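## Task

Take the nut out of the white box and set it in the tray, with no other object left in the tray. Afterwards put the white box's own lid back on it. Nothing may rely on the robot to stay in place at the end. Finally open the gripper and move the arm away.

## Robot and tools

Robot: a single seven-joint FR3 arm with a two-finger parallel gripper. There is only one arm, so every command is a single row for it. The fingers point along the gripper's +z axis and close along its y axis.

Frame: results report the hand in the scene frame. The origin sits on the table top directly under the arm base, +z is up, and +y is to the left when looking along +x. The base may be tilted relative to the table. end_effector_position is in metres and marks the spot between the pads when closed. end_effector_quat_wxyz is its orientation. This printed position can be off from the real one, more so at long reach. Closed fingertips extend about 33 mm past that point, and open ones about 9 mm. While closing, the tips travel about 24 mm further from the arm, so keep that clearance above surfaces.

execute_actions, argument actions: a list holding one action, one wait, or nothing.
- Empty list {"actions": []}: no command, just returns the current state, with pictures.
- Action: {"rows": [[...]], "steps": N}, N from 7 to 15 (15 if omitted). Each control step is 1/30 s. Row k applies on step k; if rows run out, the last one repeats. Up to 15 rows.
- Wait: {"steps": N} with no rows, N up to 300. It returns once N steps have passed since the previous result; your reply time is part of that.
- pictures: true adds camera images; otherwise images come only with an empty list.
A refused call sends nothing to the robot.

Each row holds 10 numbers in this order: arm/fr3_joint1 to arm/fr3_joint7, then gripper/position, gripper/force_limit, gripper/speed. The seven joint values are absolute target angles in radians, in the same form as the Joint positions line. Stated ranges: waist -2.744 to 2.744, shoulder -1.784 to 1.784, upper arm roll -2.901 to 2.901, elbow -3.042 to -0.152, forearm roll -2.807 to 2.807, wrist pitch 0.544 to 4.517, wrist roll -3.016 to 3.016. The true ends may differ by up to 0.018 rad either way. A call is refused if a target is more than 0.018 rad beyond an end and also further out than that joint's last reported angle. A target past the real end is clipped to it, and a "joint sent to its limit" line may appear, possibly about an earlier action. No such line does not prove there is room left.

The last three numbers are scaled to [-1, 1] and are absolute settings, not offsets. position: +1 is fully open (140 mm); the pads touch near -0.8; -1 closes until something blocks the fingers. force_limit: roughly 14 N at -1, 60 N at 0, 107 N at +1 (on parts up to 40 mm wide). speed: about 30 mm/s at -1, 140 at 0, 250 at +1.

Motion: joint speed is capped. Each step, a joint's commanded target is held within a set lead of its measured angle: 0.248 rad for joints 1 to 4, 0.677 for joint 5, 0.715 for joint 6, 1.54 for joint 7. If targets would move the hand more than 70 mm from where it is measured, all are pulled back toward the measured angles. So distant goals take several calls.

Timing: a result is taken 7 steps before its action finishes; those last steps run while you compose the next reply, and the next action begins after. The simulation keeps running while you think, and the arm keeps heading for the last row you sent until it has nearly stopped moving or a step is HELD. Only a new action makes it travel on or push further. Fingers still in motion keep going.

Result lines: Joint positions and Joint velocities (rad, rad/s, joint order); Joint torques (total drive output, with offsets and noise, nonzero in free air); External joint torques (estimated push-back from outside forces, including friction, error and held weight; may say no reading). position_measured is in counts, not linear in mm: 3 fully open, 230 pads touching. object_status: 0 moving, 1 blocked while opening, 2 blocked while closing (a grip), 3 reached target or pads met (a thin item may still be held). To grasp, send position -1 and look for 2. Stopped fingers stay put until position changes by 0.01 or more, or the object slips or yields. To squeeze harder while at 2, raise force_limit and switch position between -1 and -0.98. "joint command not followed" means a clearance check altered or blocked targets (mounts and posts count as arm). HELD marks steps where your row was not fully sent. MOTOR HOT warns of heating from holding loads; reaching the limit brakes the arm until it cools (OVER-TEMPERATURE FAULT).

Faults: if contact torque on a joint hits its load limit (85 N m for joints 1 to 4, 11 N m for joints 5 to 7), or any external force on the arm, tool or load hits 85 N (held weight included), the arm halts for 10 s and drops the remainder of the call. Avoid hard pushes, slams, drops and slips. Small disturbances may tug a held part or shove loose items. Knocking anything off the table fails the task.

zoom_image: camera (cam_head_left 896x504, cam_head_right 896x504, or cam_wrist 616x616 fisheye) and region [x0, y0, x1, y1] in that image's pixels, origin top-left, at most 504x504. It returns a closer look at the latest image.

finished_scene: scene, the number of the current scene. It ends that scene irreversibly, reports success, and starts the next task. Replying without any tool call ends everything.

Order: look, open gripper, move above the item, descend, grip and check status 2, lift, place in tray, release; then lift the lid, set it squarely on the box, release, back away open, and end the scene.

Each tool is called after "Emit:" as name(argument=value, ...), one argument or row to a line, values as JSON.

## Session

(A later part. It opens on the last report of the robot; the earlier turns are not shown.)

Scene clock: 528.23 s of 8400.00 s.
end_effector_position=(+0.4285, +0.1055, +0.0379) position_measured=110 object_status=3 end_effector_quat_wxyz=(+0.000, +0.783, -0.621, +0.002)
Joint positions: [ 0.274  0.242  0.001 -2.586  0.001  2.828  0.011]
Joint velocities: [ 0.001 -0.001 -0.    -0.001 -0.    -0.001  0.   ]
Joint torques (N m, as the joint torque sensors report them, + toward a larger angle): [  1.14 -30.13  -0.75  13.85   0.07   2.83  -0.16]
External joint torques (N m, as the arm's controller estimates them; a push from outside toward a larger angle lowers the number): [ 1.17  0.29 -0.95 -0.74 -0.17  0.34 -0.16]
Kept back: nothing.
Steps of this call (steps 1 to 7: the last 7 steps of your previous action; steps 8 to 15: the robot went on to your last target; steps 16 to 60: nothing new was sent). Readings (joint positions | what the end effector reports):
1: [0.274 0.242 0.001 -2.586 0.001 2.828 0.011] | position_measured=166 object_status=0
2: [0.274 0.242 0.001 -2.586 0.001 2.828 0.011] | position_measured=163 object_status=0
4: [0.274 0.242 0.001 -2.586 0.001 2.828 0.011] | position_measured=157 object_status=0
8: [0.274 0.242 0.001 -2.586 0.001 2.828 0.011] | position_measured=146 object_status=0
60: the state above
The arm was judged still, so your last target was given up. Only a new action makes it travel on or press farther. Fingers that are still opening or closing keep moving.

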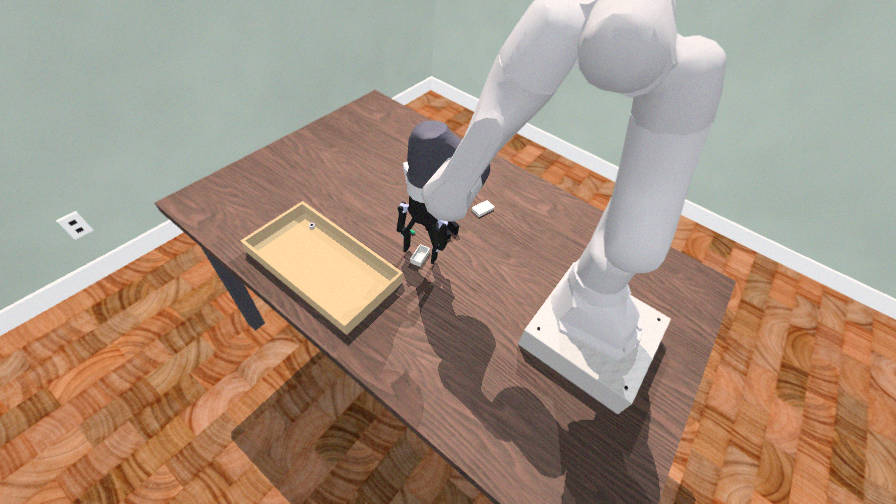

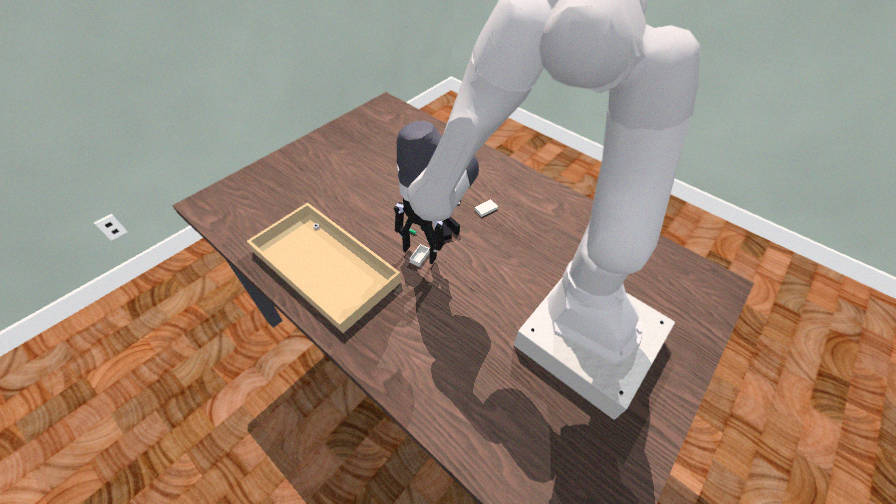

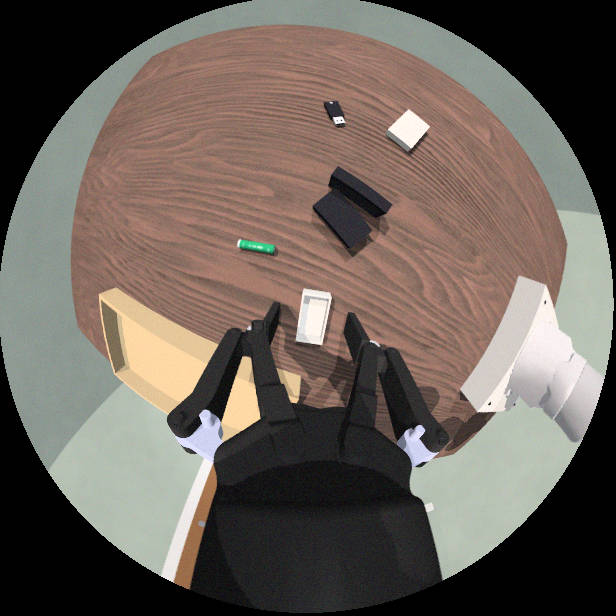

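Emit:
execute_actions(
  actions=[
    {"rows":[[0.275,0.243,0,-2.585,0,2.80,0.4,0.22,-0.6,0],[0.275,0.22,0,-2.588,0,2.78,0.4,0.22,-0.6,0],[0.275,0.2,0,-2.59,0,2.76,0.4,0.22,-0.6,0],[0.275,0.18,0,-2.592,0,2.74,0.4,0.22,-0.6,0],[0.275,0.16,0,-2.594,0,2.725,0.4,0.22,-0.6,0],[0.275,0.12,0,-2.595,0,2.715,0.8,0.22,-0.6,0]],"steps":15},
  ],
)

Emit:
execute_actions(
  actions=[
    {"rows":[[0.0,0.10,0,-2.595,0,2.70,1.582,0.22,-0.6,0]],"steps":15},
  ],
)

Emit:
execute_actions(
  actions=[
    {"rows":[[-0.38,0.13,0,-2.595,0,2.74,1.582,0.22,-0.6,0]],"steps":15},
  ],
)

Emit:
execute_actions(
  actions=[
    {"steps":25},
  ],
)

Emit:
execute_actions(
  actions=[
    {"rows":[[-0.38,0.18,0,-2.585,0,2.80,1.582,0.22,-0.6,-0.3],[-0.38,0.18,0,-2.585,0,2.80,1.582,0.22,-0.6,-0.3],[-0.38,0.18,0,-2.585,0,2.80,1.582,0.22,-0.6,-0.3],[-0.38,0.18,0,-2.585,0,2.80,1.582,0.22,-0.6,-0.3],[-0.38,0.18,0,-2.585,0,2.80,1.582,0.22,-0.6,-0.3],[-0.38,0.18,0,-2.585,0,2.838,1.582,0.22,-0.6,-0.3],[-0.38,0.2,0,-2.585,0,2.838,1.582,0.22,-0.6,-0.3],[-0.38,0.225,0,-2.585,0,2.838,1.582,0.22,-0.6,-0.3],[-0.38,0.251,0,-2.585,0,2.838,1.582,0.22,-0.6,-0.3]],"steps":15},
  ],
)

Emit:
execute_actions(
  actions=[
    {"steps":25},
  ],
)

Emit:
execute_actions(
  actions=[
    {"rows":[[-0.38,0.251,0,-2.585,0,2.838,1.582,-0.4,-0.6,-0.3]],"steps":15},
  ],
)

Emit:
execute_actions(
  actions=[
    {"steps":30},
  ],
)

Emit:
execute_actions(
  actions=[
    {"rows":[[-0.38,0.251,0,-2.585,0,2.838,1.582,0.22,-0.6,0]],"steps":15},
  ],
)

Emit:
execute_actions(
  actions=[
    {"rows":[[-0.38,0.251,0,-2.585,0,2.80,1.582,0.22,-0.6,0],[-0.38,0.225,0,-2.588,0,2.78,1.582,0.22,-0.6,0],[-0.38,0.2,0,-2.59,0,2.76,1.582,0.22,-0.6,0],[-0.38,0.18,0,-2.592,0,2.74,1.582,0.22,-0.6,0],[-0.38,0.16,0,-2.594,0,2.725,1.582,0.22,-0.6,0],[-0.38,0.13,0,-2.595,0,2.725,1.582,0.22,-0.6,0]],"steps":15},
  ],
)

Emit:
execute_actions(
  actions=[
    {"rows":[[-0.38,0.13,0,-2.595,0,2.725,0.008,0.15,-0.6,0]],"steps":15},
  ],
)

Emit:
execute_actions(
  actions=[
    {"steps":40},
  ],
)

Emit:
execute_actions(
  actions=[
    {"rows":[[-0.38,0.18,0,-2.589,0,2.80,0.008,0.15,-0.6,-0.3],[-0.38,0.18,0,-2.589,0,2.80,0.008,0.15,-0.6,-0.3],[-0.38,0.18,0,-2.589,0,2.80,0.008,0.15,-0.6,-0.3],[-0.38,0.18,0,-2.587,0,2.80,0.008,0.15,-0.6,-0.3],[-0.38,0.18,0,-2.585,0,2.80,0.008,0.15,-0.6,-0.3],[-0.38,0.18,0,-2.585,0,2.838,0.008,0.15,-0.6,-0.3],[-0.38,0.2,0,-2.585,0,2.838,0.008,0.15,-0.6,-0.3],[-0.38,0.225,0,-2.585,0,2.838,0.008,0.15,-0.6,-0.3],[-0.38,0.251,0,-2.585,0,2.838,0.008,0.15,-0.6,-0.3]],"steps":15},
  ],
)

Emit:
execute_actions(
  actions=[
    {"steps":25},
  ],
)

Emit:
execute_actions(
  actions=[
    {"rows":[[-0.38,0.251,0,-2.585,0,2.838,0.008,-1,-0.3,-0.3]],"steps":15},
  ],
)

Emit:
execute_actions(
  actions=[
    {"steps":35},
  ],
  pictures=true,
)

Emit:
zoom_image(
  camera="cam_wrist",
  region=[250,250,380,380],
)

Scene clock: 530.20 s of 8400.00 s.
end_effector_position=(+0.4339, +0.1070, +0.0720) position_measured=101 object_status=0 end_effector_quat_wxyz=(+0.007, -0.672, +0.740, -0.005)
Joint positions: [ 0.274  0.145  0.001 -2.594  0.001  2.754  0.338]
Joint velocities: [-0.001 -0.428  0.001  0.028 -0.    -0.189  1.52 ]
Joint torques (N m, as the joint torque sensors report them, + toward a larger angle): [  1.65 -22.31  -0.65  12.93   0.34   1.46   0.31]
External joint torques (N m, as the arm's controller estimates them; a push from outside toward a larger angle lowers the number): [ 1.8  -1.45 -0.64  0.64  0.02 -0.27  0.33]
Steps of this call (steps 1 to 51: nothing new was sent; steps 52 to 59: the first 8 steps of this action). Readings (joint positions | what the end effector reports):
52: [0.274 0.242 0.001 -2.585 0.001 2.825 0.043] | position_measured=110 object_status=0
53: [0.274 0.239 0.001 -2.586 0.001 2.818 0.080] | position_measured=104 object_status=0
55: [0.274 0.219 0.001 -2.590 0.001 2.796 0.142] | position_measured=101 object_status=0
59: the state above

Scene clock: 530.70 s of 8400.00 s.
end_effector_position=(+0.4467, -0.0118, +0.0870) position_measured=101 object_status=3 end_effector_quat_wxyz=(+0.007, -0.224, +0.975, -0.004)
Joint positions: [ 0.014  0.103 -0.007 -2.594 -0.     2.71   1.093]
Joint velocities: [-0.329 -0.021 -0.047 -0.     0.002 -0.043  1.609]
Joint torques (N m, as the joint torque sensors report them, + toward a larger angle): [  7.37 -28.42   7.04  14.64   0.5    2.12   0.55]
External joint torques (N m, as the arm's controller estimates them; a push from outside toward a larger angle lowers the number): [-1.11 -0.92 -1.22 -1.49  0.79 -0.25  0.58]
Steps of this call (steps 1 to 7: the last 7 steps of your previous action; steps 8 to 15: the first 8 steps of this action). Readings (joint positions | what the end effector reports):
8: [0.249 0.120 0.013 -2.593 -0.001 2.725 0.640] | position_measured=101 object_status=3
9: [0.210 0.117 0.017 -2.594 -0.001 2.722 0.698] | position_measured=101 object_status=3
11: [0.124 0.111 0.012 -2.594 -0.001 2.718 0.829] | position_measured=101 object_status=3
15: the state above

Scene clock: 531.20 s of 8400.00 s.
end_effector_position=(+0.4171, -0.1542, +0.0787) position_measured=101 object_status=3 end_effector_quat_wxyz=(+0.005, +0.120, +0.993, -0.003)
Joint positions: [-0.32   0.126 -0.001 -2.593 -0.001  2.727  1.458]
Joint velocities: [-0.94   0.055 -0.174  0.001  0.02   0.067  0.399]
Joint torques (N m, as the joint torque sensors report them, + toward a larger angle): [  9.71 -28.7   10.37  14.92   0.24   2.88   0.33]
External joint torques (N m, as the arm's controller estimates them; a push from outside toward a larger angle lowers the number): [-1.19  0.91 -0.11 -0.61  0.76  0.52  0.32]
Steps of this call (steps 1 to 7: the last 7 steps of your previous action; steps 8 to 15: the first 8 steps of this action). Readings (joint positions | what the end effector reports):
8: [-0.023 0.104 0.011 -2.593 -0.002 2.708 1.370] | position_measured=101 object_status=3
9: [-0.063 0.108 0.015 -2.593 -0.002 2.711 1.383] | position_measured=101 object_status=3
11: [-0.150 0.115 0.012 -2.593 -0.002 2.716 1.406] | position_measured=101 object_status=3
15: the state above

Scene clock: 532.03 s of 8400.00 s.
end_effector_position=(+0.4096, -0.1791, +0.0784) position_measured=101 object_status=3 end_effector_quat_wxyz=(+0.009, +0.204, +0.979, -0.003)
Joint positions: [-0.378  0.129 -0.001 -2.593 -0.     2.737  1.571]
Joint velocities: [-0.001 -0.    -0.     0.001 -0.     0.     0.026]
Joint torques (N m, as the joint torque sensors report them, + toward a larger angle): [ -0.07 -27.72   0.33  13.45   0.58   2.82   0.09]
External joint torques (N m, as the arm's controller estimates them; a push from outside toward a larger angle lowers the number): [ 0.09  0.89  0.37 -3.07  0.24  0.35  0.09]
Kept back: nothing.
Steps of this call (steps 1 to 7: the last 7 steps of your previous action; steps 8 to 25: the robot went on to your last target). Readings (joint positions | what the end effector reports):
1: [-0.346 0.127 -0.006 -2.593 -0.001 2.729 1.471] | position_measured=101 object_status=3
2: [-0.362 0.128 -0.008 -2.593 -0.001 2.730 1.482] | position_measured=101 object_status=3
4: [-0.376 0.128 -0.008 -2.593 -0.000 2.733 1.501] | position_measured=101 object_status=3
8: [-0.378 0.128 -0.003 -2.593 -0.000 2.735 1.529] | position_measured=101 object_status=3
25: the state above

Scene clock: 532.30 s of 8400.00 s.
end_effector_position=(+0.4145, -0.1813, +0.0600) position_measured=101 object_status=3 end_effector_quat_wxyz=(+0.015, +0.207, +0.978, -0.004)
Joint positions: [-0.378  0.189 -0.001 -2.585 -0.     2.802  1.575]
Joint velocities: [-0.001  0.332  0.     0.054 -0.001  0.241  0.011]
Joint torques (N m, as the joint torque sensors report them, + toward a larger angle): [ -0.4  -23.87   0.42  11.91   0.54   2.18   0.05]
External joint torques (N m, as the arm's controller estimates them; a push from outside toward a larger angle lowers the number): [-0.33  1.04  0.33  0.64  0.24  0.59  0.05]
Steps of this call (steps 1 to 8: the first 8 steps of this action). Readings (joint positions | what the end effector reports):
1: [-0.378 0.135 -0.001 -2.591 -0.000 2.747 1.572] | position_measured=101 object_status=3
2: [-0.378 0.148 -0.001 -2.588 -0.000 2.757 1.572] | position_measured=101 object_status=3
4: [-0.378 0.168 -0.001 -2.587 -0.000 2.770 1.574] | position_measured=101 object_status=3
8: the state above

Scene clock: 533.13 s of 8400.00 s.
end_effector_position=(+0.4035, -0.1765, +0.0356) position_measured=101 object_status=3 end_effector_quat_wxyz=(+0.001, +0.208, +0.978, -0.001)
Joint positions: [-0.378  0.25  -0.001 -2.586 -0.     2.835  1.578]
Joint velocities: [ 0.    -0.001  0.001 -0.    -0.     0.001  0.001]
Joint torques (N m, as the joint torque sensors report them, + toward a larger angle): [ -0.38 -29.83  -0.18  14.3    0.46   2.81   0.17]
External joint torques (N m, as the arm's controller estimates them; a push from outside toward a larger angle lowers the number): [-0.38  0.65 -0.42 -0.16  0.21  0.39  0.17]
Kept back: nothing.
Steps of this call (steps 1 to 7: the last 7 steps of your previous action; steps 8 to 25: the robot went on to your last target). Readings (joint positions | what the end effector reports):
1: [-0.378 0.203 -0.001 -2.583 -0.000 2.809 1.576] | position_measured=101 object_status=3
2: [-0.378 0.219 -0.001 -2.583 -0.000 2.814 1.576] | position_measured=101 object_status=3
4: [-0.378 0.240 -0.001 -2.585 -0.000 2.820 1.577] | position_measured=101 object_status=3
8: [-0.378 0.250 -0.001 -2.586 -0.000 2.827 1.577] | position_measured=101 object_status=3
25: the state above

Scene clock: 533.40 s of 8400.00 s.
end_effector_position=(+0.4049, -0.1771, +0.0369) position_measured=135 object_status=0 end_effector_quat_wxyz=(+0.003, +0.208, +0.978, -0.002)
Joint positions: [-0.378  0.248 -0.001 -2.585 -0.     2.836  1.579]
Joint velocities: [ 0.001  0.009  0.001 -0.001  0.001 -0.001  0.   ]
Joint torques (N m, as the joint torque sensors report them, + toward a larger angle): [ -0.04 -28.24  -0.04  14.1    0.53   2.66   0.11]
External joint torques (N m, as the arm's controller estimates them; a push from outside toward a larger angle lowers the number): [-0.1   0.95 -0.31  0.64  0.29  0.35  0.11]
Steps of this call (steps 1 to 8: the first 8 steps of this action). Readings (joint positions | what the end effector reports):
1: [-0.378 0.250 -0.001 -2.586 -0.000 2.835 1.579] | position_measured=101 object_status=0
2: [-0.378 0.250 -0.001 -2.586 -0.000 2.835 1.579] | position_measured=105 object_status=0
4: [-0.378 0.250 -0.001 -2.586 -0.000 2.835 1.579] | position_measured=117 object_status=0
8: the state above

Scene clock: 534.40 s of 8400.00 s.
end_effector_position=(+0.4048, -0.1771, +0.0367) position_measured=135 object_status=2 end_effector_quat_wxyz=(+0.003, +0.208, +0.978, -0.002)
Joint positions: [-0.378  0.248 -0.001 -2.585 -0.     2.836  1.579]
Joint velocities: [ 0.002  0.    -0.     0.001 -0.001 -0.001 -0.   ]
Joint torques (N m, as the joint torque sensors report them, + toward a larger angle): [ -0.46 -28.2    1.36  13.53   0.49   2.8    0.12]
External joint torques (N m, as the arm's controller estimates them; a push from outside toward a larger angle lowers the number): [-0.51  2.25  1.09 -1.    0.24  0.36  0.12]
Kept back: nothing.
Steps of this call (steps 1 to 7: the last 7 steps of your previous action; steps 8 to 15: the robot went on to your last target; steps 16 to 30: nothing new was sent). Readings (joint positions | what the end effector reports):
1: [-0.378 0.248 -0.001 -2.585 -0.000 2.836 1.579] | position_measured=135 object_status=0
2: [-0.378 0.248 -0.001 -2.585 -0.000 2.836 1.579] | position_measured=135 object_status=0
4: [-0.378 0.248 -0.001 -2.585 -0.000 2.836 1.579] | position_measured=135 object_status=0
8: [-0.378 0.248 -0.001 -2.585 -0.000 2.836 1.579] | position_measured=135 object_status=2
30: the state above
The arm was judged still, so your last target was given up. Only a new action makes it travel on or press farther. Fingers that are still opening or closing keep moving.

Scene clock: 534.67 s of 8400.00 s.
end_effector_position=(+0.4044, -0.1769, +0.0361) position_measured=101 object_status=0 end_effector_quat_wxyz=(+0.002, +0.208, +0.978, -0.002)
Joint positions: [-0.378  0.249 -0.001 -2.585 -0.     2.836  1.579]
Joint velocities: [ 0.     0.001 -0.     0.001  0.     0.     0.   ]
Joint torques (N m, as the joint torque sensors report them, + toward a larger angle): [ -0.32 -29.78   0.54  13.22   0.49   2.72   0.11]
External joint torques (N m, as the arm's controller estimates them; a push from outside toward a larger angle lowers the number): [-0.3   0.68  0.34 -1.31  0.24  0.28  0.11]
Steps of this call (steps 1 to 8: the first 8 steps of this action). Readings (joint positions | what the end effector reports):
1: [-0.378 0.248 -0.001 -2.585 -0.000 2.836 1.579] | position_measured=135 object_status=0
2: [-0.378 0.248 -0.001 -2.585 -0.000 2.836 1.579] | position_measured=135 object_status=0
4: [-0.378 0.249 -0.001 -2.585 -0.000 2.836 1.579] | position_measured=114 object_status=0
8: the state above

Scene clock: 535.17 s of 8400.00 s.
end_effector_position=(+0.4097, -0.1791, +0.0706) position_measured=101 object_status=3 end_effector_quat_wxyz=(+0.009, +0.208, +0.978, -0.003)
Joint positions: [-0.378  0.151 -0.001 -2.593 -0.     2.761  1.579]
Joint velocities: [ 0.001 -0.377  0.     0.02  -0.001 -0.168  0.001]
Joint torques (N m, as the joint torque sensors report them, + toward a larger angle): [ -0.95 -20.77   0.34  13.73   0.55   1.42   0.03]
External joint torques (N m, as the arm's controller estimates them; a push from outside toward a larger angle lowers the number): [-0.86  0.69  0.31  1.37  0.22 -0.3   0.03]
Steps of this call (steps 1 to 7: the last 7 steps of your previous action; steps 8 to 15: the first 8 steps of this action). Readings (joint positions | what the end effector reports):
8: [-0.378 0.249 -0.001 -2.585 -0.000 2.832 1.579] | position_measured=101 object_status=3
9: [-0.378 0.247 -0.001 -2.586 -0.000 2.823 1.579] | position_measured=101 object_status=3
11: [-0.378 0.223 -0.001 -2.590 -0.000 2.800 1.579] | position_measured=101 object_status=3
15: the state above

Scene clock: 535.67 s of 8400.00 s.
end_effector_position=(+0.4067, -0.1777, +0.0765) position_measured=110 object_status=0 end_effector_quat_wxyz=(+0.002, -0.237, +0.971, -0.003)
Joint positions: [-0.378  0.131 -0.001 -2.593 -0.     2.729  0.68 ]
Joint velocities: [-0.001 -0.001  0.     0.001  0.    -0.01  -2.216]
Joint torques (N m, as the joint torque sensors report them, + toward a larger angle): [ -0.52 -28.83   0.55  14.54   0.45   2.11  -0.6 ]
External joint torques (N m, as the arm's controller estimates them; a push from outside toward a larger angle lowers the number): [-0.45 -0.08  0.5  -2.06  0.12 -0.39 -0.63]
Steps of this call (steps 1 to 7: the last 7 steps of your previous action; steps 8 to 15: the first 8 steps of this action). Readings (joint positions | what the end effector reports):
8: [-0.378 0.131 -0.001 -2.593 -0.000 2.735 1.452] | position_measured=101 object_status=0
9: [-0.378 0.131 -0.001 -2.593 -0.000 2.734 1.303] | position_measured=106 object_status=0
11: [-0.378 0.131 -0.001 -2.593 -0.000 2.732 1.048] | position_measured=110 object_status=0
15: the state above

Scene clock: 537.00 s of 8400.00 s.
end_effector_position=(+0.4061, -0.1775, +0.0764) position_measured=110 object_status=3 end_effector_quat_wxyz=(+0.001, -0.539, +0.842, -0.003)
Joint positions: [-0.378  0.131 -0.001 -2.593 -0.     2.727  0.02 ]
Joint velocities: [ 0.001 -0.    -0.001  0.001 -0.001 -0.001 -0.027]
Joint torques (N m, as the joint torque sensors report them, + toward a larger angle): [  0.34 -29.09   0.83  14.32   0.55   2.26  -0.16]
External joint torques (N m, as the arm's controller estimates them; a push from outside toward a larger angle lowers the number): [ 0.4  -0.38  0.77 -2.25  0.23 -0.26 -0.16]
Kept back: nothing.
Steps of this call (steps 1 to 7: the last 7 steps of your previous action; steps 8 to 40: the robot went on to your last target). Readings (joint positions | what the end effector reports):
1: [-0.378 0.131 -0.001 -2.593 -0.000 2.729 0.611] | position_measured=110 object_status=0
2: [-0.378 0.131 -0.001 -2.593 -0.000 2.729 0.549] | position_measured=110 object_status=0
4: [-0.378 0.131 -0.001 -2.593 -0.000 2.728 0.443] | position_measured=110 object_status=0
8: [-0.378 0.131 -0.001 -2.593 -0.000 2.728 0.290] | position_measured=110 object_status=3
40: the state above

Scene clock: 537.27 s of 8400.00 s.
end_effector_position=(+0.4132, -0.1806, +0.0593) position_measured=110 object_status=3 end_effector_quat_wxyz=(+0.007, -0.541, +0.841, -0.012)
Joint positions: [-0.378  0.189 -0.001 -2.586 -0.     2.799  0.015]
Joint velocities: [-0.     0.328 -0.001  0.07   0.     0.257 -0.011]
Joint torques (N m, as the joint torque sensors report them, + toward a larger angle): [ -0.51 -24.91   0.58  11.69   0.53   2.03  -0.25]
External joint torques (N m, as the arm's controller estimates them; a push from outside toward a larger angle lowers the number): [-0.41  0.06  0.52  0.48  0.23  0.4  -0.25]
Steps of this call (steps 1 to 8: the first 8 steps of this action). Readings (joint positions | what the end effector reports):
1: [-0.378 0.138 -0.001 -2.591 -0.000 2.738 0.019] | position_measured=110 object_status=3
2: [-0.378 0.150 -0.001 -2.589 -0.000 2.750 0.018] | position_measured=110 object_status=3
4: [-0.378 0.169 -0.001 -2.589 -0.000 2.765 0.017] | position_measured=110 object_status=3
8: the state above

Scene clock: 538.10 s of 8400.00 s.
end_effector_position=(+0.4035, -0.1764, +0.0356) position_measured=110 object_status=3 end_effector_quat_wxyz=(-0.000, -0.543, +0.840, -0.002)
Joint positions: [-0.378  0.25  -0.001 -2.586 -0.     2.835  0.012]
Joint velocities: [ 0.002  0.    -0.001 -0.001 -0.001  0.001 -0.001]
Joint torques (N m, as the joint torque sensors report them, + toward a larger angle): [ -0.24 -29.31   0.57  14.8    0.42   2.87  -0.17]
External joint torques (N m, as the arm's controller estimates them; a push from outside toward a larger angle lowers the number): [-0.24  1.2   0.35  0.27  0.18  0.37 -0.17]
Kept back: nothing.
Steps of this call (steps 1 to 7: the last 7 steps of your previous action; steps 8 to 25: the robot went on to your last target). Readings (joint positions | what the end effector reports):
1: [-0.378 0.203 -0.001 -2.584 -0.000 2.807 0.014] | position_measured=110 object_status=3
2: [-0.378 0.219 -0.001 -2.583 -0.000 2.813 0.014] | position_measured=110 object_status=3
4: [-0.378 0.240 -0.001 -2.585 -0.000 2.819 0.014] | position_measured=110 object_status=3
8: [-0.378 0.250 -0.001 -2.586 -0.000 2.827 0.013] | position_measured=110 object_status=3
25: the state above

Scene clock: 538.37 s of 8400.00 s.
end_effector_position=(+0.4036, -0.1765, +0.0356) position_measured=149 object_status=0 end_effector_quat_wxyz=(-0.000, -0.543, +0.840, -0.002)
Joint positions: [-0.378  0.25  -0.001 -2.586 -0.     2.836  0.011]
Joint velocities: [-0.001  0.001 -0.     0.     0.001  0.001  0.001]
Joint torques (N m, as the joint torque sensors report them, + toward a larger angle): [ -0.23 -29.93   0.44  13.71   0.38   2.8   -0.22]
External joint torques (N m, as the arm's controller estimates them; a push from outside toward a larger angle lowers the number): [-0.11  0.6   0.34 -0.85  0.13  0.29 -0.22]
Steps of this call (steps 1 to 8: the first 8 steps of this action). Readings (joint positions | what the end effector reports):
1: [-0.378 0.250 -0.001 -2.586 -0.000 2.835 0.012] | position_measured=110 object_status=0
2: [-0.378 0.250 -0.001 -2.586 -0.000 2.835 0.011] | position_measured=114 object_status=0
4: [-0.378 0.250 -0.001 -2.586 -0.000 2.836 0.011] | position_measured=125 object_status=0
8: the state above

Scene clock: 539.53 s of 8400.00 s.
end_effector_position=(+0.4040, -0.1767, +0.0359) position_measured=179 object_status=2 end_effector_quat_wxyz=(+0.000, -0.543, +0.840, -0.002)
Joint positions: [-0.378  0.249 -0.001 -2.586 -0.     2.836  0.011]
Joint velocities: [ 0.001  0.     0.    -0.001  0.    -0.001 -0.   ]
Joint torques (N m, as the joint torque sensors report them, + toward a larger angle): [ -0.14 -29.66   0.14  14.2    0.45   2.83  -0.19]
External joint torques (N m, as the arm's controller estimates them; a push from outside toward a larger angle lowers the number): [-0.16  0.8  -0.1  -0.28  0.21  0.34 -0.19]
Kept back: nothing.
Steps of this call (steps 1 to 7: the last 7 steps of your previous action; steps 8 to 15: the robot went on to your last target; steps 16 to 35: nothing new was sent). Readings (joint positions | what the end effector reports):
1: [-0.378 0.250 -0.001 -2.586 -0.000 2.836 0.011] | position_measured=154 object_status=0
2: [-0.378 0.250 -0.001 -2.586 -0.000 2.836 0.011] | position_measured=160 object_status=0
4: [-0.378 0.250 -0.001 -2.586 -0.000 2.836 0.011] | position_measured=172 object_status=0
8: [-0.378 0.249 -0.001 -2.586 -0.000 2.836 0.011] | position_measured=179 object_status=0
35: the state above
The arm was judged still, so your last target was given up. Only a new action makes it travel on or press farther. Fingers that are still opening or closing keep moving.

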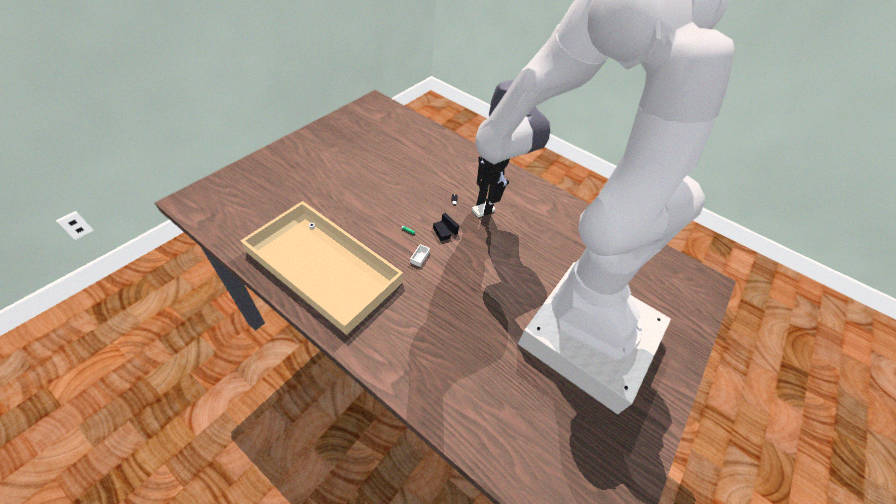

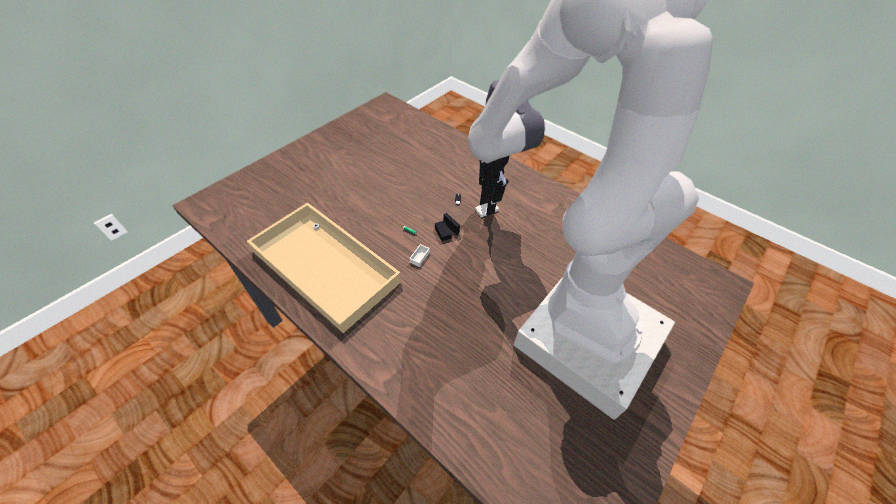

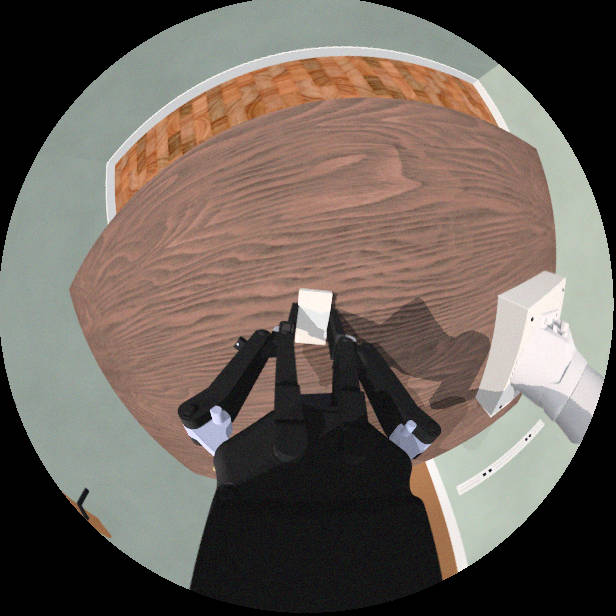

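Region (250, 250, 380, 380) of cam_wrist's 616x616 image, scaled by 3.877, with more detail than that image has.

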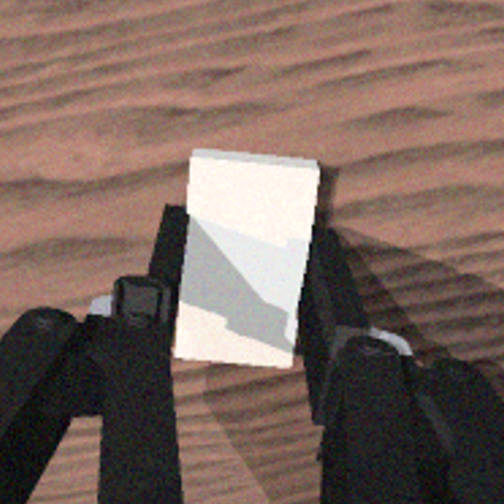

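Emit:
execute_actions(
  actions=[
    {"rows":[[-0.38,0.251,0,-2.585,0,2.80,0.008,-1,-0.3,-0.3],[-0.38,0.225,0,-2.588,0,2.78,0.008,-1,-0.3,-0.3],[-0.38,0.2,0,-2.59,0,2.76,0.008,-1,-0.3,-0.3],[-0.38,0.18,0,-2.592,0,2.74,0.008,-1,-0.3,-0.3],[-0.38,0.16,0,-2.594,0,2.72,0.008,-1,-0.3,-0.3],[-0.38,0.10,0,-2.595,0,2.70,0.008,-1,-0.3,-0.3]],"steps":15},
  ],
)

Emit:
execute_actions(
  actions=[
    {"rows":[[-0.05,0.10,0,-2.595,0,2.70,0.008,-1,-0.3,-0.3]],"steps":15},
  ],
)

Emit:
execute_actions(
  actions=[
    {"rows":[[0.275,0.10,0,-2.595,0,2.70,0.008,-1,-0.3,-0.3]],"steps":15},
  ],
)

Emit:
execute_actions(
  actions=[
    {"steps":25},
  ],
)

Emit:
execute_actions(
  actions=[
    {"rows":[[0.275,0.12,0,-2.592,0,2.74,0.008,-1,-0.3,-0.3],[0.275,0.12,0,-2.592,0,2.75,0.008,-1,-0.3,-0.3],[0.275,0.12,0,-2.592,0,2.766,0.008,-1,-0.3,-0.3],[0.275,0.13,0,-2.592,0,2.766,0.008,-1,-0.3,-0.3],[0.275,0.14,0,-2.591,0,2.766,0.008,-1,-0.3,-0.3],[0.275,0.15,0,-2.59,0,2.766,0.008,-1,-0.3,-0.3],[0.275,0.16,0,-2.59,0,2.766,0.008,-1,-0.3,-0.3],[0.275,0.175,0,-2.589,0,2.766,0.008,-1,-0.3,-0.3]],"steps":15},
  ],
)

Emit:
execute_actions(
  actions=[
    {"steps":40},
  ],
  pictures=true,
)

Emit:
zoom_image(
  camera="cam_wrist",
  region=[250,250,380,380],
)

Emit:
zoom_image(
  camera="cam_head_left",
  region=[385,225,455,285],
)

Scene clock: 540.67 s of 8400.00 s.
end_effector_position=(+0.4113, -0.1797, +0.0774) position_measured=179 object_status=2 end_effector_quat_wxyz=(+0.006, -0.543, +0.840, -0.011)
Joint positions: [-0.378  0.133 -0.001 -2.594 -0.     2.749  0.011]
Joint velocities: [-0.    -0.558 -0.     0.05   0.    -0.239  0.   ]
Joint torques (N m, as the joint torque sensors report them, + toward a larger angle): [ -0.43 -19.94   0.4   12.67   0.53   1.15  -0.28]
External joint torques (N m, as the arm's controller estimates them; a push from outside toward a larger angle lowers the number): [-0.24 -0.68  0.48  0.72  0.17 -0.49 -0.28]
Steps of this call (steps 1 to 26: nothing new was sent; steps 27 to 34: the first 8 steps of this action). Readings (joint positions | what the end effector reports):
27: [-0.378 0.249 -0.001 -2.585 -0.000 2.833 0.011] | position_measured=179 object_status=2
28: [-0.378 0.246 -0.001 -2.586 -0.000 2.825 0.011] | position_measured=179 object_status=2
30: [-0.378 0.222 -0.001 -2.590 -0.000 2.800 0.011] | position_measured=179 object_status=2
34: the state above

Scene clock: 541.17 s of 8400.00 s.
end_effector_position=(+0.4444, -0.0490, +0.0879) position_measured=179 object_status=2 end_effector_quat_wxyz=(+0.005, -0.663, +0.749, -0.006)
Joint positions: [-0.082  0.101  0.005 -2.593  0.001  2.707  0.011]
Joint velocities: [ 0.614  0.001  0.128 -0.001 -0.011 -0.03  -0.002]
Joint torques (N m, as the joint torque sensors report them, + toward a larger angle): [ -8.92 -29.4  -10.39  13.74   0.65   2.21  -0.21]
External joint torques (N m, as the arm's controller estimates them; a push from outside toward a larger angle lowers the number): [ 2.49 -1.29  0.48 -2.85 -0.55 -0.29 -0.24]
Steps of this call (steps 1 to 7: the last 7 steps of your previous action; steps 8 to 15: the first 8 steps of this action). Readings (joint positions | what the end effector reports):
8: [-0.353 0.101 -0.013 -2.593 0.001 2.714 0.011] | position_measured=179 object_status=2
9: [-0.315 0.101 -0.017 -2.593 0.002 2.713 0.011] | position_measured=179 object_status=2
11: [-0.228 0.101 -0.013 -2.593 0.002 2.712 0.011] | position_measured=179 object_status=2
15: the state above

Scene clock: 541.67 s of 8400.00 s.
end_effector_position=(+0.4349, +0.0965, +0.0869) position_measured=179 object_status=2 end_effector_quat_wxyz=(-0.003, +0.776, -0.631, +0.004)
Joint positions: [ 0.245  0.101  0.006 -2.593  0.001  2.703  0.011]
Joint velocities: [ 0.581  0.001  0.114  0.001 -0.014 -0.005 -0.002]
Joint torques (N m, as the joint torque sensors report them, + toward a larger angle): [ -8.29 -28.62  -9.68  14.13   0.68   2.21  -0.27]
External joint torques (N m, as the arm's controller estimates them; a push from outside toward a larger angle lowers the number): [ 3.01 -0.49  1.07 -2.53 -0.49 -0.29 -0.29]
Steps of this call (steps 1 to 7: the last 7 steps of your previous action; steps 8 to 15: the first 8 steps of this action). Readings (joint positions | what the end effector reports):
8: [-0.026 0.101 -0.011 -2.593 0.002 2.704 0.011] | position_measured=179 object_status=2
9: [0.013 0.101 -0.015 -2.593 0.002 2.704 0.011] | position_measured=179 object_status=2
11: [0.101 0.101 -0.012 -2.593 0.002 2.704 0.011] | position_measured=179 object_status=2
15: the state above

Scene clock: 542.50 s of 8400.00 s.
end_effector_position=(+0.4322, +0.1065, +0.0868) position_measured=179 object_status=2 end_effector_quat_wxyz=(-0.003, +0.784, -0.621, +0.004)
Joint positions: [ 0.273  0.101  0.001 -2.593  0.001  2.702  0.011]
Joint velocities: [-0.001  0.001  0.     0.     0.001 -0.    -0.   ]
Joint torques (N m, as the joint torque sensors report them, + toward a larger angle): [  1.63 -28.15  -1.12  14.25   0.33   2.24  -0.22]
External joint torques (N m, as the arm's controller estimates them; a push from outside toward a larger angle lowers the number): [ 1.74 -0.06 -1.12 -2.67 -0.02 -0.27 -0.22]
Kept back: nothing.
Steps of this call (steps 1 to 7: the last 7 steps of your previous action; steps 8 to 25: the robot went on to your last target). Readings (joint positions | what the end effector reports):
1: [0.260 0.101 0.008 -2.593 0.001 2.703 0.011] | position_measured=179 object_status=2
2: [0.268 0.101 0.009 -2.593 0.001 2.703 0.011] | position_measured=179 object_status=2
4: [0.273 0.101 0.007 -2.593 0.001 2.703 0.011] | position_measured=179 object_status=2
8: [0.273 0.101 0.002 -2.593 0.001 2.703 0.011] | position_measured=179 object_status=2
25: the state above

Scene clock: 542.77 s of 8400.00 s.
end_effector_position=(+0.4336, +0.1068, +0.0714) position_measured=179 object_status=2 end_effector_quat_wxyz=(-0.004, +0.783, -0.621, +0.005)
Joint positions: [ 0.273  0.147  0.001 -2.591  0.001  2.749  0.011]
Joint velocities: [-0.     0.319 -0.     0.019 -0.     0.096  0.002]
Joint torques (N m, as the joint torque sensors report them, + toward a larger angle): [  1.43 -27.08  -0.57  14.88   0.27   2.65  -0.16]
External joint torques (N m, as the arm's controller estimates them; a push from outside toward a larger angle lowers the number): [ 1.57  1.2  -0.56  0.05 -0.05  0.42 -0.16]
Steps of this call (steps 1 to 8: the first 8 steps of this action). Readings (joint positions | what the end effector reports):
1: [0.273 0.103 0.001 -2.593 0.001 2.708 0.011] | position_measured=179 object_status=2
2: [0.273 0.108 0.001 -2.592 0.001 2.715 0.011] | position_measured=179 object_status=2
4: [0.273 0.116 0.001 -2.592 0.001 2.730 0.011] | position_measured=179 object_status=2
8: the state above

Scene clock: 544.10 s of 8400.00 s.
end_effector_position=(+0.4291, +0.1057, +0.0608) position_measured=179 object_status=2 end_effector_quat_wxyz=(+0.001, +0.783, -0.621, +0.001)
Joint positions: [ 0.273  0.174  0.001 -2.59   0.001  2.763  0.011]
Joint velocities: [ 0.001  0.001 -0.     0.     0.001  0.    -0.001]
Joint torques (N m, as the joint torque sensors report them, + toward a larger angle): [  0.99 -27.98  -0.92  15.24   0.2    2.91  -0.22]
External joint torques (N m, as the arm's controller estimates them; a push from outside toward a larger angle lowers the number): [ 1.05  1.4  -1.03 -0.56 -0.1   0.41 -0.22]
Kept back: nothing.
Steps of this call (steps 1 to 7: the last 7 steps of your previous action; steps 8 to 30: the robot went on to your last target; steps 31 to 40: nothing new was sent). Readings (joint positions | what the end effector reports):
1: [0.273 0.157 0.001 -2.590 0.001 2.752 0.011] | position_measured=179 object_status=2
2: [0.273 0.164 0.001 -2.590 0.001 2.753 0.011] | position_measured=179 object_status=2
4: [0.273 0.172 0.001 -2.590 0.001 2.756 0.011] | position_measured=179 object_status=2
8: [0.273 0.174 0.001 -2.590 0.001 2.760 0.011] | position_measured=179 object_status=2
40: the state above
The arm was judged still, so your last target was given up. Only a new action makes it travel on or press farther. Fingers that are still opening or closing keep moving.

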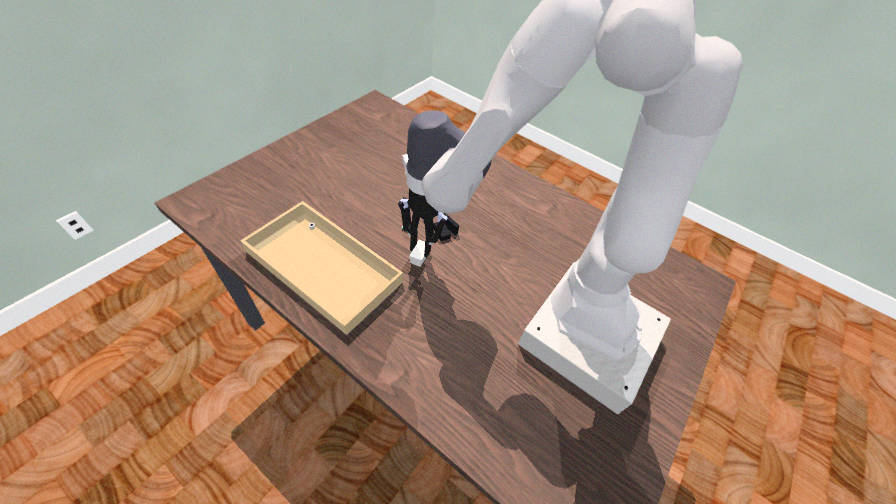

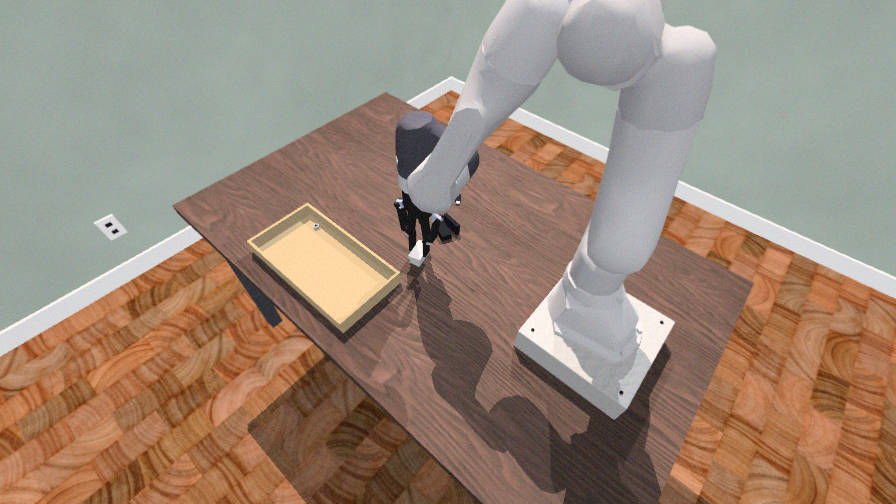

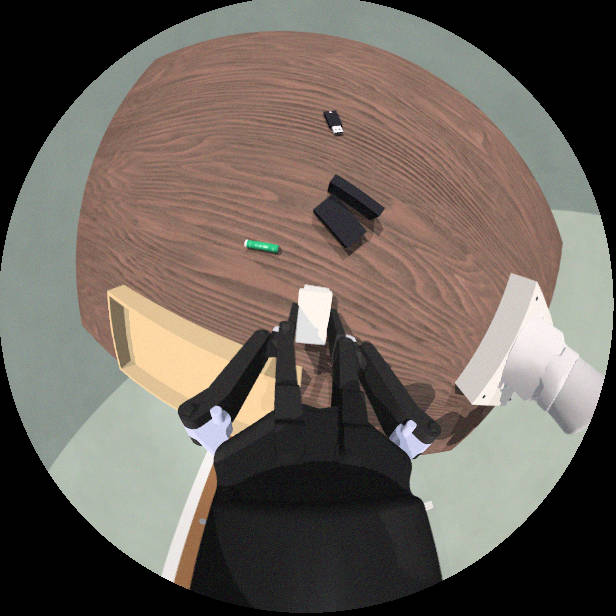

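Region (250, 250, 380, 380) of cam_wrist's 616x616 image, scaled by 3.877, with more detail than that image has.

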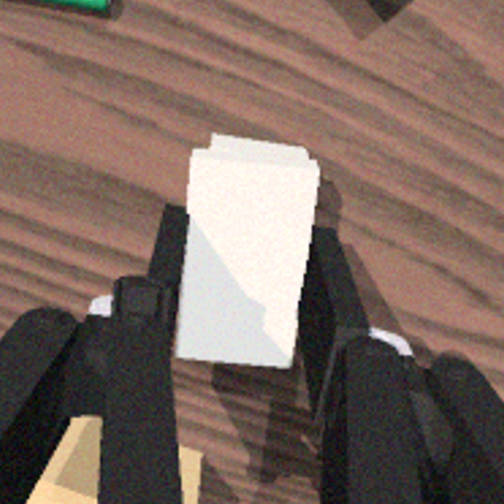

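Region (385, 225, 455, 285) of cam_head_left's 896x504 image, scaled by 7.200, with more detail than that image has; it fills the top 432 rows of this view, and the rest is white.

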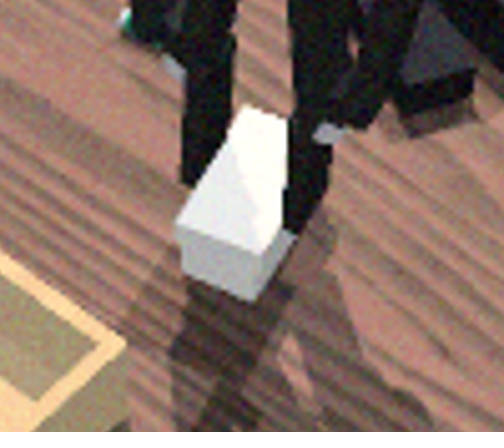

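Emit:
execute_actions(
  actions=[
    {"rows":[[0.275,0.177,0,-2.588,0,2.772,0.008,-1,-0.3,-0.3],[0.275,0.179,0,-2.588,0,2.774,0.008,-1,-0.3,-0.3],[0.275,0.181,0,-2.587,0,2.776,0.008,-1,-0.3,-0.3],[0.275,0.183,0,-2.587,0,2.778,0.008,-1,-0.3,-0.3],[0.275,0.185,0,-2.587,0,2.780,0.008,-1,-0.3,-0.3],[0.275,0.187,0,-2.587,0,2.782,0.008,-1,-0.3,-0.3],[0.275,0.189,0,-2.587,0,2.784,0.008,-1,-0.3,-0.3],[0.275,0.191,0,-2.587,0,2.786,0.008,-1,-0.3,-0.3],[0.275,0.193,0,-2.587,0,2.788,0.008,-1,-0.3,-0.3],[0.275,0.195,0,-2.587,0,2.790,0.008,-1,-0.3,-0.3]],"steps":15},
  ],
)

Emit:
execute_actions(
  actions=[
    {"steps":30},
  ],
  pictures=true,
)

Emit:
zoom_image(
  camera="cam_wrist",
  region=[250,250,380,380],
)

Emit:
zoom_image(
  camera="cam_head_left",
  region=[385,225,455,285],
)

Scene clock: 546.23 s of 8400.00 s.
end_effector_position=(+0.4298, +0.1058, +0.0573) position_measured=179 object_status=2 end_effector_quat_wxyz=(-0.000, +0.783, -0.621, +0.002)
Joint positions: [ 0.273  0.185  0.001 -2.589  0.001  2.775  0.011]
Joint velocities: [ 0.001  0.061 -0.003 -0.    -0.001  0.049  0.001]
Joint torques (N m, as the joint torque sensors report them, + toward a larger angle): [  1.77 -29.65  -0.91  16.12   0.12   3.02  -0.31]
External joint torques (N m, as the arm's controller estimates them; a push from outside toward a larger angle lowers the number): [ 1.93  0.07 -0.94  0.58 -0.17  0.54 -0.31]
Steps of this call (steps 1 to 56: nothing new was sent; steps 57 to 64: the first 8 steps of this action). Readings (joint positions | what the end effector reports):
57: [0.273 0.174 0.001 -2.590 0.001 2.764 0.011] | position_measured=179 object_status=2
58: [0.273 0.175 0.001 -2.590 0.001 2.766 0.011] | position_measured=179 object_status=2
60: [0.273 0.177 0.001 -2.589 0.001 2.769 0.011] | position_measured=179 object_status=2
64: the state above

Scene clock: 547.23 s of 8400.00 s.
end_effector_position=(+0.4317, +0.1063, +0.0558) position_measured=179 object_status=2 end_effector_quat_wxyz=(-0.002, +0.783, -0.621, +0.004)
Joint positions: [ 0.273  0.191  0.001 -2.588  0.001  2.787  0.011]
Joint velocities: [ 0.001 -0.001  0.     0.    -0.001 -0.     0.   ]
Joint torques (N m, as the joint torque sensors report them, + toward a larger angle): [  1.25 -27.01  -1.    15.17   0.22   3.02  -0.13]
External joint torques (N m, as the arm's controller estimates them; a push from outside toward a larger angle lowers the number): [ 1.29  2.74 -1.15 -0.37 -0.06  0.5  -0.13]
Kept back: nothing.
Steps of this call (steps 1 to 7: the last 7 steps of your previous action; steps 8 to 30: the robot went on to your last target). Readings (joint positions | what the end effector reports):
1: [0.273 0.187 0.001 -2.589 0.001 2.777 0.011] | position_measured=179 object_status=2
2: [0.273 0.189 0.001 -2.589 0.001 2.779 0.011] | position_measured=179 object_status=2
4: [0.273 0.190 0.001 -2.589 0.001 2.781 0.011] | position_measured=179 object_status=2
8: [0.273 0.191 0.001 -2.588 0.001 2.784 0.011] | position_measured=179 object_status=2
30: the state above
The arm was judged still, so your last target was given up. Only a new action makes it travel on or press farther. Fingers that are still opening or closing keep moving.

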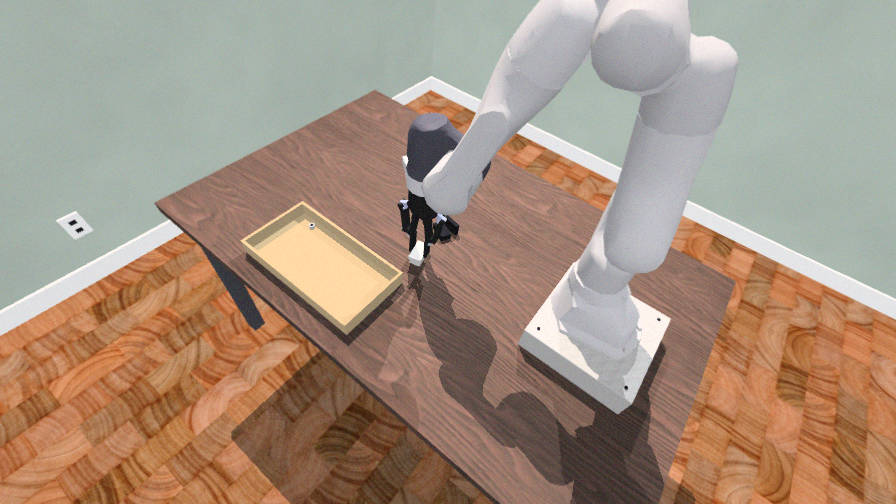

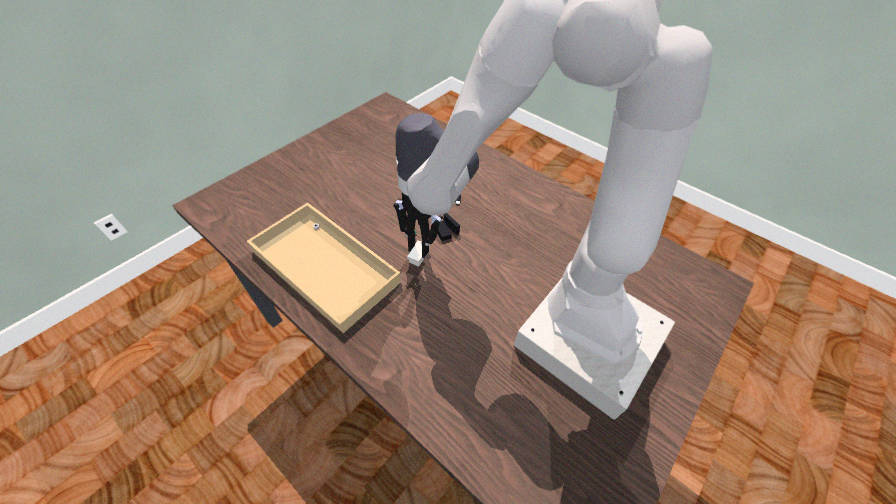

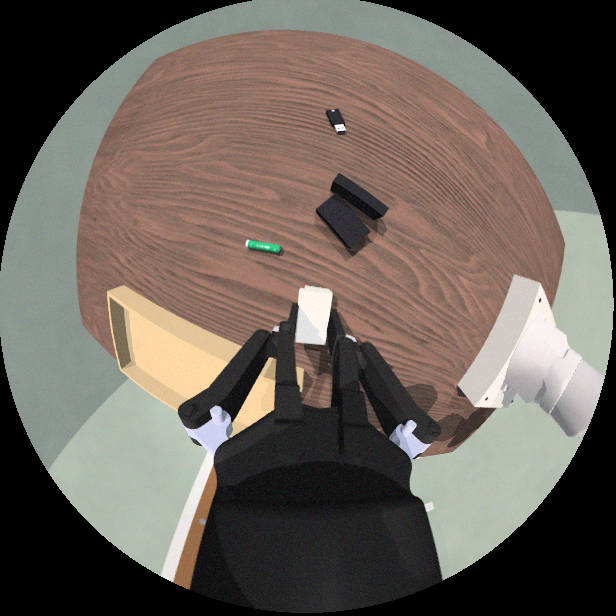

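Region (250, 250, 380, 380) of cam_wrist's 616x616 image, scaled by 3.877, with more detail than that image has.

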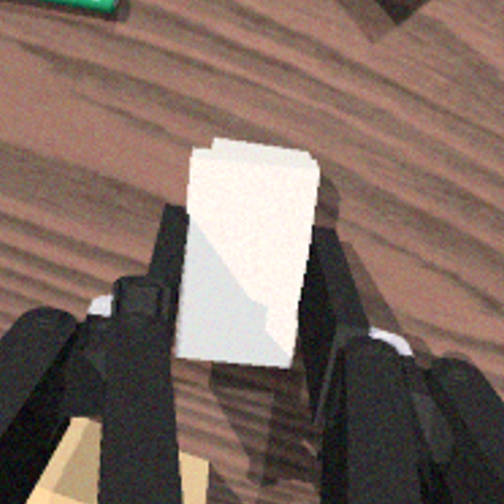

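Region (385, 225, 455, 285) of cam_head_left's 896x504 image, scaled by 7.200, with more detail than that image has; it fills the top 432 rows of this view, and the rest is white.

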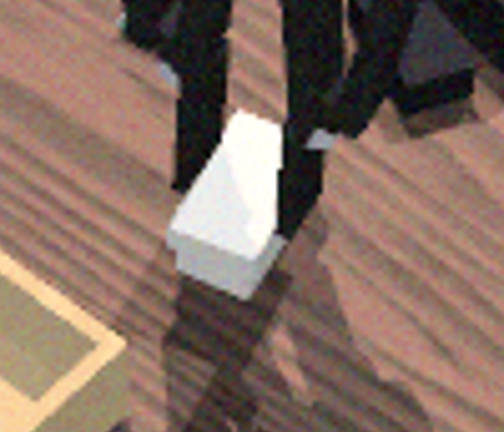

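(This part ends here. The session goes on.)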